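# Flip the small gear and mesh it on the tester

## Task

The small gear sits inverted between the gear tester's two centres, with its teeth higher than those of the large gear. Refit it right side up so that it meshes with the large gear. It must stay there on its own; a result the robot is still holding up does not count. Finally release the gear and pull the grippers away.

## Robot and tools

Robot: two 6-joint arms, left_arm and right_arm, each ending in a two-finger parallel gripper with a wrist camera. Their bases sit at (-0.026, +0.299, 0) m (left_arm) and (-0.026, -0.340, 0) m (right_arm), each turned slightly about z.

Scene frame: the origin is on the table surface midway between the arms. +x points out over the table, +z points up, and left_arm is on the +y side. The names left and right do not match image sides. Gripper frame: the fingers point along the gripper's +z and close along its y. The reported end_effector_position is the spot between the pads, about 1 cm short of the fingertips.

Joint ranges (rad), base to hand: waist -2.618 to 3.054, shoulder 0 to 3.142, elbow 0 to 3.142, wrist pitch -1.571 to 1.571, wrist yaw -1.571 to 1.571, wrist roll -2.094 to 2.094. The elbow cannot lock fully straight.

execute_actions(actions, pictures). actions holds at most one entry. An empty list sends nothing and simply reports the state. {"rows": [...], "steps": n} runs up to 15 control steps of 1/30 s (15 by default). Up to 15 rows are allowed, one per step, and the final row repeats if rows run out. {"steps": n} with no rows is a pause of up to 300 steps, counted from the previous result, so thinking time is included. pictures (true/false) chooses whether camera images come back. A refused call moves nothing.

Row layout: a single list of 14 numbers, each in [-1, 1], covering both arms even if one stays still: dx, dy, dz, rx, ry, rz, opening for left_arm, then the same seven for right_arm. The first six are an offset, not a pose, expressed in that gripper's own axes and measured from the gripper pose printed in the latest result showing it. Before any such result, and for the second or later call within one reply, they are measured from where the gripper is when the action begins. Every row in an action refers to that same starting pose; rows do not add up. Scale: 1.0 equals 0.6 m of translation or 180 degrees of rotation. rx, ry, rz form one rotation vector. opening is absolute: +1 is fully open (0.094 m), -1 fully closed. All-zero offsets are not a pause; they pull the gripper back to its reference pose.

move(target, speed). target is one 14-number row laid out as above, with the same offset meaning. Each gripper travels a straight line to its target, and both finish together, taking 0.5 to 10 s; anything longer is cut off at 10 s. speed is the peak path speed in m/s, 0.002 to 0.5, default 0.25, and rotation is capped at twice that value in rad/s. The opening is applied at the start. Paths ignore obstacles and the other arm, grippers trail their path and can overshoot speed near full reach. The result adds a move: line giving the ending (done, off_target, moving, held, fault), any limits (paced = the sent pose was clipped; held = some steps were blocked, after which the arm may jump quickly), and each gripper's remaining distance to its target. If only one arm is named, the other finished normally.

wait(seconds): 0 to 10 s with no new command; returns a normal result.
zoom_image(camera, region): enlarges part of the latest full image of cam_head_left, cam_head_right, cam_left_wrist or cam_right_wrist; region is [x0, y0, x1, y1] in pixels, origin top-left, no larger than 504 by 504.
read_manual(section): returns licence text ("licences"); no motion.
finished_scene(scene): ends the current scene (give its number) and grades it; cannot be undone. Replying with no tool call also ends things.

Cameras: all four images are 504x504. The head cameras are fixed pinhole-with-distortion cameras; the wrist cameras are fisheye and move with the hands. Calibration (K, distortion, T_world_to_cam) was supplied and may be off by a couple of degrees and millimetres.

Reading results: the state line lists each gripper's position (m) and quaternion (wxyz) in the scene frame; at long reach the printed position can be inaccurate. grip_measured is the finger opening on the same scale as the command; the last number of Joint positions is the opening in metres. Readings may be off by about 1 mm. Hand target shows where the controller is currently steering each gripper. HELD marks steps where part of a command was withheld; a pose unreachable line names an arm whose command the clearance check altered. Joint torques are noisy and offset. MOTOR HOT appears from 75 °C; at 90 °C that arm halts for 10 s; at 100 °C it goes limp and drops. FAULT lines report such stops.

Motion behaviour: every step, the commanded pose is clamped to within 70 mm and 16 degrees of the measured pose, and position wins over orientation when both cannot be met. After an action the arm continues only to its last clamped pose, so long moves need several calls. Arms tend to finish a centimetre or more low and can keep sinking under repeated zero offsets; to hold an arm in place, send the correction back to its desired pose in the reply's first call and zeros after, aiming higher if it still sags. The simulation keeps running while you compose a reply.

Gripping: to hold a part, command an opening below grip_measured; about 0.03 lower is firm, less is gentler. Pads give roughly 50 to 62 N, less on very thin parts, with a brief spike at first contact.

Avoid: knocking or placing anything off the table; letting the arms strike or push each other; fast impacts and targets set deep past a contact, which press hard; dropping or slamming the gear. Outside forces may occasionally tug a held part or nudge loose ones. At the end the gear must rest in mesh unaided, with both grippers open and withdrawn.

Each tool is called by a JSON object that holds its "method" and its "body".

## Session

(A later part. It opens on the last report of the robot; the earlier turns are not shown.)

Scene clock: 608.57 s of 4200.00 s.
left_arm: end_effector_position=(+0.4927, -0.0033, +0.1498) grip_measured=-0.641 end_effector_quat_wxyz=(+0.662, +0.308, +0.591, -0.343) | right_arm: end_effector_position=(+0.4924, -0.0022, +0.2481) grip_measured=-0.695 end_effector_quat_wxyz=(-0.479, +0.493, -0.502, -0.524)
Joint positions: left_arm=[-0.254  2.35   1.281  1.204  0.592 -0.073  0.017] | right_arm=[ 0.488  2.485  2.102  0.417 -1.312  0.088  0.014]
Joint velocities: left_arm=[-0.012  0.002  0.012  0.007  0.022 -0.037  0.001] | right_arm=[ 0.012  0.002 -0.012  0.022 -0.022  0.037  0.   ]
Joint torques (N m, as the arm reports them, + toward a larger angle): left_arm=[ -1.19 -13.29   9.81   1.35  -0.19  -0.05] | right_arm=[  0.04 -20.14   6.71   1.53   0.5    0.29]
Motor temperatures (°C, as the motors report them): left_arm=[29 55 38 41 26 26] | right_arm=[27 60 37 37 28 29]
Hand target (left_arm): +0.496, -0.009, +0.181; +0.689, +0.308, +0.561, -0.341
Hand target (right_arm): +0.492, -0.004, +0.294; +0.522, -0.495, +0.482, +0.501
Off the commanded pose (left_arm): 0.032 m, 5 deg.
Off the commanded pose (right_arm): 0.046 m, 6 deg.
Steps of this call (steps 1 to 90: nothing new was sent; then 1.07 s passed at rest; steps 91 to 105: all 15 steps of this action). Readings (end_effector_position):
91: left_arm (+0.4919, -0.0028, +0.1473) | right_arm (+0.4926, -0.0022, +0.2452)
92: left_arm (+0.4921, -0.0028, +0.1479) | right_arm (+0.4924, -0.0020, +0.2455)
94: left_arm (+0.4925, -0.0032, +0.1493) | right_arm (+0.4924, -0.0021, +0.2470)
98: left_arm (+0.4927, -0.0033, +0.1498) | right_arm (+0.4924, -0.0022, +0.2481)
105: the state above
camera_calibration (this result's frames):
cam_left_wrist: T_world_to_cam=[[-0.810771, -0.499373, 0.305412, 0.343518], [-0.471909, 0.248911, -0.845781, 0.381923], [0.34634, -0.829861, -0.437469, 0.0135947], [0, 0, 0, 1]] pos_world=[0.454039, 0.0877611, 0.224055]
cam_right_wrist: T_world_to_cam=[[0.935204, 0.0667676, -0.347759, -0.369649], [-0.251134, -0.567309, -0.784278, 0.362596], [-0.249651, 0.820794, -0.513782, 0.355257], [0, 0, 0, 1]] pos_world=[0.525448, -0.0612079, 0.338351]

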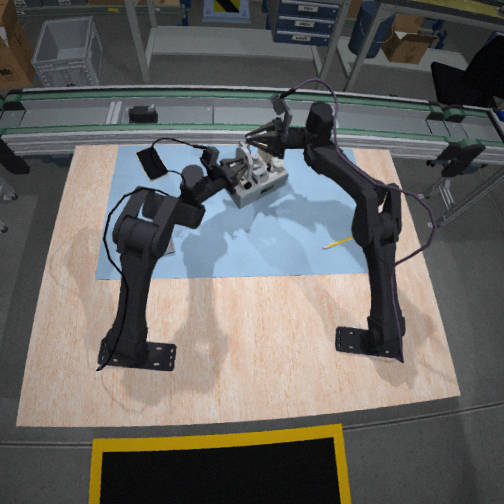

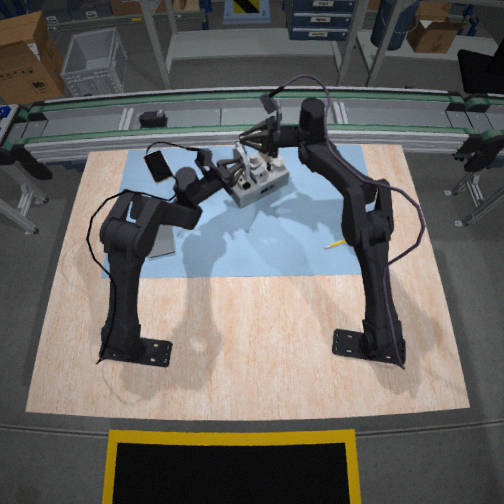

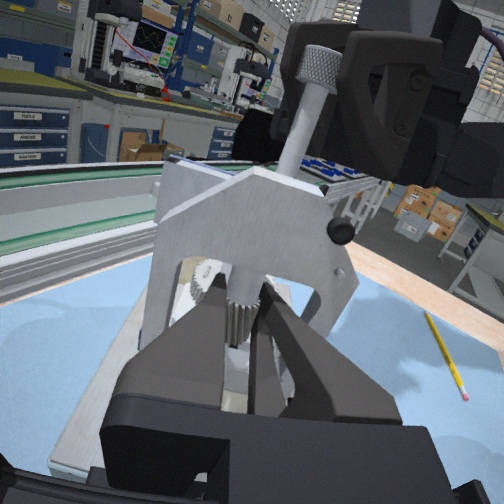

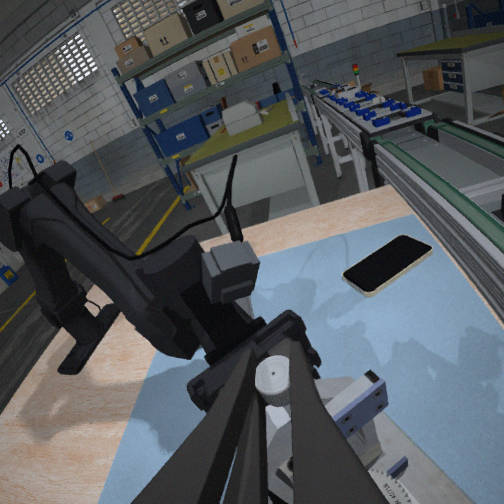

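Plunger on, push forward with lighter grip.

{"method": "execute_actions", "body": {"actions": [{"rows":[[-0.045,0,0.022,0,-0.022,0.015,-0.655,-0.03,0,0,0.01,-0.005,-0.012,-0.72],[-0.045,0,0.024,0,-0.022,0.015,-0.655,-0.02,0,0,0.01,-0.005,-0.012,-0.72],[-0.045,0,0.028,0,-0.022,0.015,-0.655,-0.02,0,0,0.01,-0.005,-0.012,-0.72],[-0.045,0,0.034,0,-0.022,0.015,-0.655,-0.02,0,0,0.01,-0.005,-0.012,-0.72]],"steps":15}]}}

{"method": "zoom_image", "body": {"camera": "cam_left_wrist", "region": [150,220,350,420]}}

Scene clock: 615.20 s of 4200.00 s.
left_arm: end_effector_position=(+0.4942, -0.0062, +0.1462) grip_measured=-0.641 end_effector_quat_wxyz=(+0.660, +0.310, +0.591, -0.345) | right_arm: end_effector_position=(+0.4925, -0.0020, +0.2413) grip_measured=-0.695 end_effector_quat_wxyz=(-0.481, +0.492, -0.504, -0.522)
Joint positions: left_arm=[-0.257  2.365  1.296  1.2    0.594 -0.072  0.017] | right_arm=[ 0.489  2.485  2.076  0.439 -1.305  0.082  0.014]
Joint velocities: left_arm=[-0.012  0.007  0.002  0.007  0.007  0.022  0.   ] | right_arm=[-0.007 -0.007 -0.012  0.007 -0.007 -0.007  0.001]
Joint torques (N m, as the arm reports them, + toward a larger angle): left_arm=[ -1.99 -13.07  11.46   1.19  -0.42   0.04] | right_arm=[  0.09 -17.66   5.01   1.36   0.29   0.15]
Motor temperatures (°C, as the motors report them): left_arm=[29 55 39 42 26 26] | right_arm=[27 61 37 37 28 29]
Hand target (left_arm): +0.500, -0.016, +0.179; +0.690, +0.310, +0.560, -0.339
Hand target (right_arm): +0.492, -0.003, +0.260; +0.500, -0.491, +0.497, +0.511
Off the commanded pose (left_arm): 0.036 m, 5 deg.
Off the commanded pose (right_arm): 0.019 m, 3 deg.
Steps of this call (steps 1 to 90: nothing new was sent; then 3.13 s passed at rest; steps 91 to 105: all 15 steps of this action). Readings (end_effector_position):
91: left_arm (+0.4926, -0.0035, +0.1498) | right_arm (+0.4925, -0.0022, +0.2470)
92: left_arm (+0.4927, -0.0038, +0.1496) | right_arm (+0.4924, -0.0021, +0.2455)
94: left_arm (+0.4939, -0.0052, +0.1474) | right_arm (+0.4924, -0.0020, +0.2425)
98: left_arm (+0.4942, -0.0062, +0.1462) | right_arm (+0.4925, -0.0020, +0.2413)
105: the state above
camera_calibration (this result's frames):
cam_left_wrist: T_world_to_cam=[[-0.812619, -0.495718, 0.306455, 0.345183], [-0.472688, 0.253026, -0.844123, 0.380442], [0.340906, -0.830808, -0.439933, 0.0121503], [0, 0, 0, 1]] pos_world=[0.45619, 0.0849459, 0.220703]
cam_right_wrist: T_world_to_cam=[[0.936571, 0.0604557, -0.345226, -0.373402], [-0.252683, -0.566111, -0.784646, 0.358201], [-0.242872, 0.822109, -0.514927, 0.348589], [0, 0, 0, 1]] pos_world=[0.524891, -0.0612224, 0.331651]

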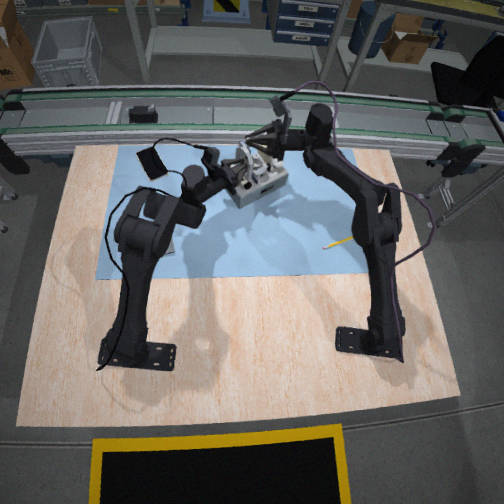

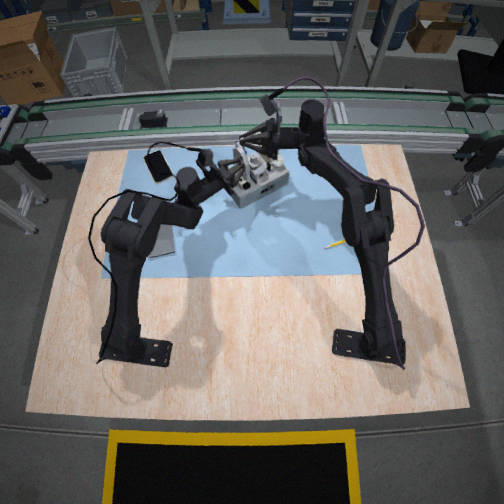

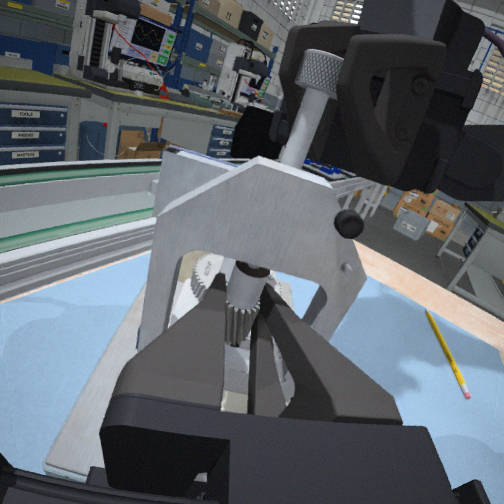

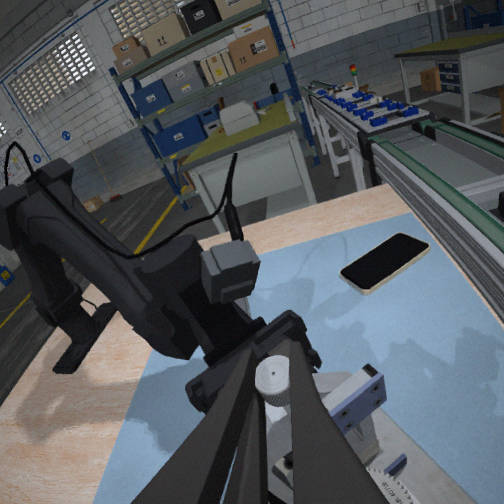

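Region (150, 220, 350, 420) of cam_left_wrist's 504x504 image, scaled by 2.520, with more detail than that image has.

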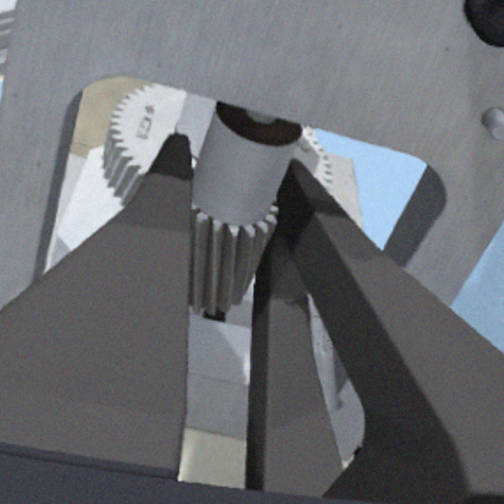

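Looks seated. Release.

{"method": "execute_actions", "body": {"actions": [{"rows":[[-0.03,0,0.008,0,-0.012,0,-0.655,-0.005,0,0,0,0,0,-0.72],[-0.03,0,0.008,0,-0.012,0,-0.655,-0.005,0,0,0,0,0,-0.72],[-0.03,0,0.008,0,-0.012,0,-0.655,-0.005,0,0,0,0,0,-0.72],[-0.03,0,0.008,0,-0.012,0,-0.655,-0.005,0,0,0,0,0,-0.72],[-0.03,0,0.005,0,-0.012,0,-0.45,-0.005,0,0,0,0,0,-0.72]],"steps":15}], "pictures": false}}

{"method": "execute_actions", "body": {"actions": [{"rows":[[-0.04,0,-0.02,0,-0.012,0,-0.4,-0.01,0,0,0,0,0,-0.1],[-0.04,0,-0.04,0,-0.012,0,-0.4,-0.01,0,0,0,0,0,-0.1],[-0.045,0,-0.06,0,-0.012,0,-0.4,-0.01,0,0,0,0,0,-0.1]],"steps":15}]}}

{"method": "zoom_image", "body": {"camera": "cam_left_wrist", "region": [150,180,350,380]}}

Scene clock: 625.27 s of 4200.00 s.
left_arm: end_effector_position=(+0.4939, -0.0061, +0.1468) grip_measured=-0.452 end_effector_quat_wxyz=(+0.657, +0.305, +0.593, -0.352) | right_arm: end_effector_position=(+0.4923, -0.0020, +0.2398) grip_measured=-0.695 end_effector_quat_wxyz=(-0.481, +0.493, -0.503, -0.522)
Joint positions: left_arm=[-0.256  2.365  1.296  1.203  0.597 -0.093  0.026] | right_arm=[ 0.489  2.486  2.076  0.436 -1.307  0.076  0.014]
Joint velocities: left_arm=[ 0.012  0.007 -0.022 -0.022 -0.051 -0.007 -0.   ] | right_arm=[ 0.007 -0.022  0.002  0.007  0.022 -0.081 -0.001]
Joint torques (N m, as the arm reports them, + toward a larger angle): left_arm=[ -0.23 -13.83   7.09   1.17  -0.13  -0.06] | right_arm=[ -0.04 -15.19   5.93   1.14   0.04   0.07]
Motor temperatures (°C, as the motors report them): left_arm=[29 55 41 42 26 26] | right_arm=[27 60 37 37 28 29]
Hand target (left_arm): +0.494, -0.007, +0.164; +0.671, +0.304, +0.579, -0.351
Hand target (right_arm): +0.493, -0.002, +0.244; +0.481, -0.492, +0.503, +0.522
Off the commanded pose (left_arm): 0.018 m, 2 deg.
Off the commanded pose (right_arm): 0.005 m, 0 deg.
Steps of this call (steps 1 to 90: nothing new was sent; then 6.57 s passed at rest; steps 91 to 105: all 15 steps of this action). Readings (end_effector_position):
91: left_arm (+0.4943, -0.0059, +0.1462) | right_arm (+0.4924, -0.0020, +0.2413)
92: left_arm (+0.4942, -0.0059, +0.1461) | right_arm (+0.4924, -0.0020, +0.2412)
94: left_arm (+0.4941, -0.0059, +0.1461) | right_arm (+0.4924, -0.0020, +0.2411)
98: left_arm (+0.4939, -0.0061, +0.1468) | right_arm (+0.4923, -0.0020, +0.2398)
105: the state above

Scene clock: 625.77 s of 4200.00 s.
left_arm: end_effector_position=(+0.4783, +0.0265, +0.1551) grip_measured=-0.402 end_effector_quat_wxyz=(+0.660, +0.292, +0.595, -0.353) | right_arm: end_effector_position=(+0.4923, -0.0020, +0.2396) grip_measured=-0.102 end_effector_quat_wxyz=(-0.480, +0.493, -0.504, -0.522)
Joint positions: left_arm=[-0.204  2.282  1.154  1.277  0.628 -0.124  0.028] | right_arm=[ 0.489  2.486  2.076  0.434 -1.307  0.076  0.042]
Joint velocities: left_arm=[-0.012 -0.007 -0.012  0.022 -0.007 -0.11  -0.001] | right_arm=[-0.007 -0.022  0.002  0.022 -0.037 -0.022 -0.001]
Joint torques (N m, as the arm reports them, + toward a larger angle): left_arm=[ -0.05 -13.74   4.94   1.24   0.14  -0.01] | right_arm=[  0.05 -15.16   6.44   1.06   0.02   0.03]
Motor temperatures (°C, as the motors report them): left_arm=[29 55 41 42 26 26] | right_arm=[27 60 37 37 28 29]
Hand target (left_arm): +0.472, +0.026, +0.169; +0.668, +0.299, +0.581, -0.357
Hand target (right_arm): +0.493, -0.002, +0.246; +0.481, -0.493, +0.503, +0.522
Off the commanded pose (left_arm): 0.016 m, 2 deg.
Off the commanded pose (right_arm): 0.006 m, 0 deg.
Steps of this call (steps 1 to 15: all 15 steps of this action). Readings (end_effector_position):
1: left_arm (+0.4932, -0.0053, +0.1469) | right_arm (+0.4923, -0.0020, +0.2397)
2: left_arm (+0.4907, -0.0029, +0.1464) | right_arm (+0.4923, -0.0020, +0.2396)
4: left_arm (+0.4820, +0.0061, +0.1452) | right_arm (+0.4923, -0.0020, +0.2396)
8: left_arm (+0.4791, +0.0238, +0.1493) | right_arm (+0.4923, -0.0020, +0.2396)
15: the state above
camera_calibration (this result's frames):
cam_left_wrist: T_world_to_cam=[[-0.798798, -0.495823, 0.340707, 0.333803], [-0.495276, 0.220513, -0.840283, 0.383209], [0.341501, -0.83996, -0.421715, 0.0457645], [0, 0, 0, 1]] pos_world=[0.440807, 0.119445, 0.227574]
cam_right_wrist: T_world_to_cam=[[0.936145, 0.0619084, -0.34612, -0.373401], [-0.252061, -0.568154, -0.783368, 0.356251], [-0.245147, 0.82059, -0.51627, 0.349068], [0, 0, 0, 1]] pos_world=[0.524928, -0.0609197, 0.330048]

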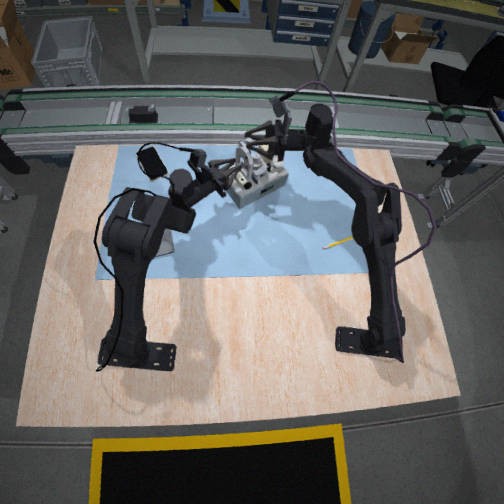

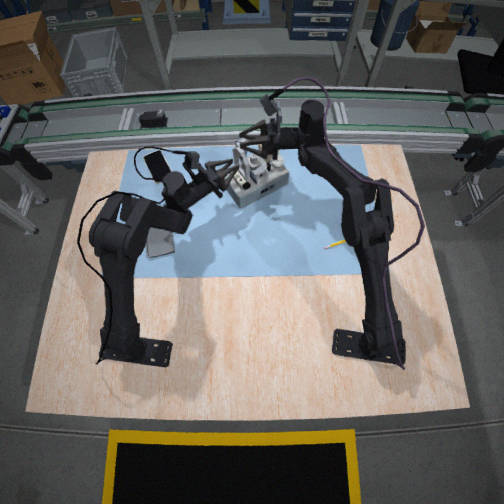

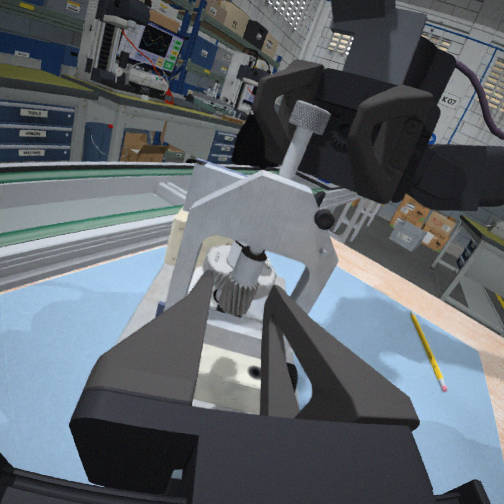

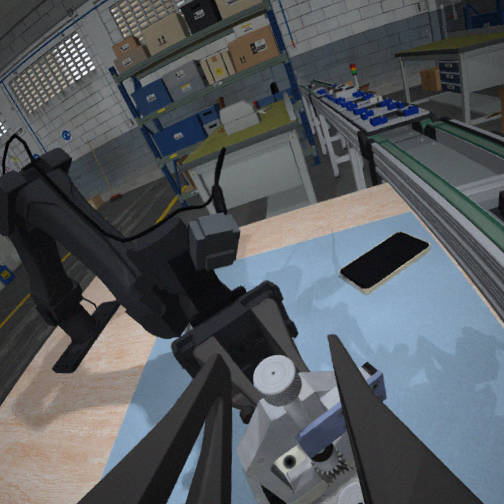

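Region (150, 180, 350, 380) of cam_left_wrist's 504x504 image, scaled by 2.520, with more detail than that image has.

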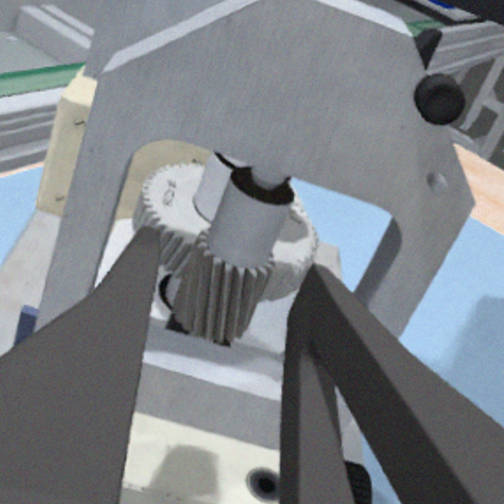

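{"method": "zoom_image", "body": {"camera": "cam_right_wrist", "region": [280,424,380,504]}}

{"method": "move", "body": {"target": [-0.05,-0.05,-0.15,0,0,0,-0.4,-0.1,0,-0.15,0,0,0,-0.1]}}

Region (280, 424, 380, 504) of cam_right_wrist's 504x504 image, scaled by 5.040, with more detail than that image has; it fills the top 403 rows of this view, and the rest is white.

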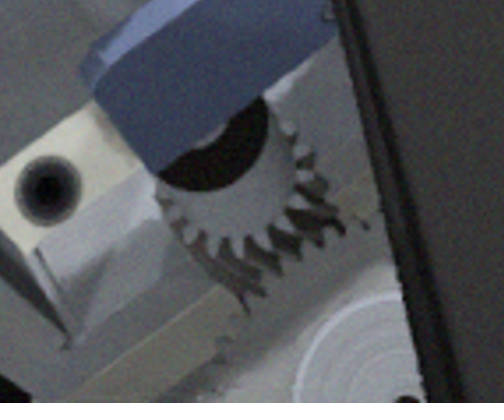

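Scene clock: 630.90 s of 4200.00 s.
left_arm: end_effector_position=(+0.4042, +0.0820, +0.1661) grip_measured=-0.402 end_effector_quat_wxyz=(+0.653, +0.288, +0.606, -0.352) | right_arm: end_effector_position=(+0.5047, -0.0940, +0.2836) grip_measured=-0.102 end_effector_quat_wxyz=(-0.480, +0.485, -0.511, -0.523)
Joint positions: left_arm=[-0.118  2.024  0.746  1.411  0.706 -0.138  0.028] | right_arm=[ 0.319  2.411  2.102  0.379 -1.463  0.138  0.042]
Joint velocities: left_arm=[-0.002  0.002 -0.017  0.007 -0.007 -0.037 -0.   ] | right_arm=[-0.002 -0.022  0.007 -0.066 -0.037  0.007 -0.   ]
Joint torques (N m, as the arm reports them, + toward a larger angle): left_arm=[  0.49 -10.81   4.23   1.21   0.11   0.01] | right_arm=[  0.25 -15.82   6.99   0.92  -0.04   0.06]
Motor temperatures (°C, as the motors report them): left_arm=[29 55 39 42 26 26] | right_arm=[27 59 37 36 28 29]
Hand target (left_arm): +0.399, +0.084, +0.175; +0.660, +0.292, +0.595, -0.353
Hand target (right_arm): +0.499, -0.092, +0.299; +0.481, -0.492, +0.503, +0.523
Off the commanded pose (left_arm): 0.010 m, 2 deg.
Off the commanded pose (right_arm): 0.017 m, 1 deg.
After step 90, 1.07 s passed at rest.
move: off_target (right_arm)
camera_calibration (this result's frames):
cam_left_wrist: T_world_to_cam=[[-0.786559, -0.50421, 0.356507, 0.291567], [-0.517129, 0.222301, -0.826535, 0.349912], [0.337495, -0.834478, -0.435595, 0.125829], [0, 0, 0, 1]] pos_world=[0.367817, 0.174227, 0.24008]
cam_right_wrist: T_world_to_cam=[[0.931259, 0.0492825, -0.361011, -0.358534], [-0.272383, -0.563918, -0.779618, 0.3511], [-0.242002, 0.824359, -0.51173, 0.44781], [0, 0, 0, 1]] pos_world=[0.537892, -0.153495, 0.373447]

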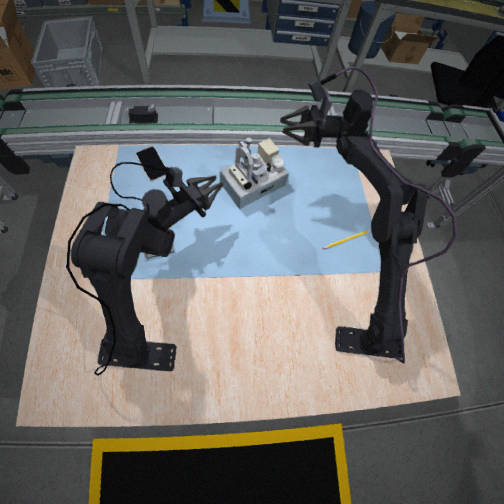

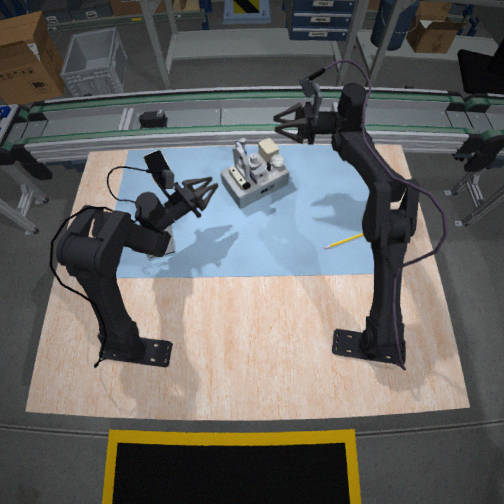

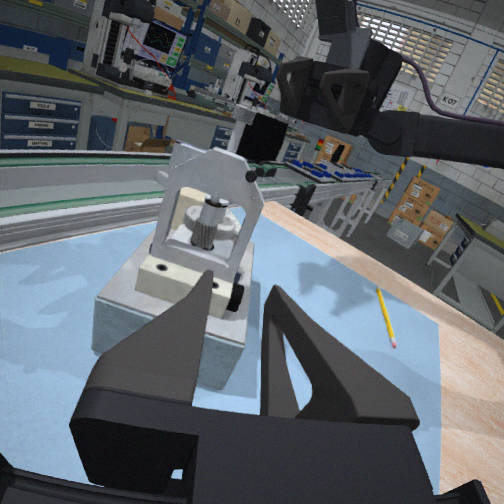

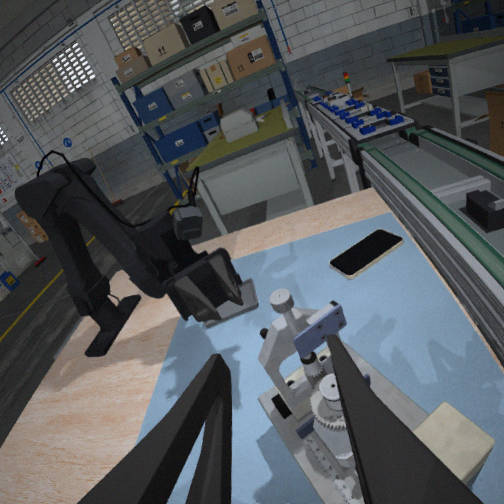

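{"method": "finished_scene", "body": {"scene": 1}}

The scene is finished: the task was done.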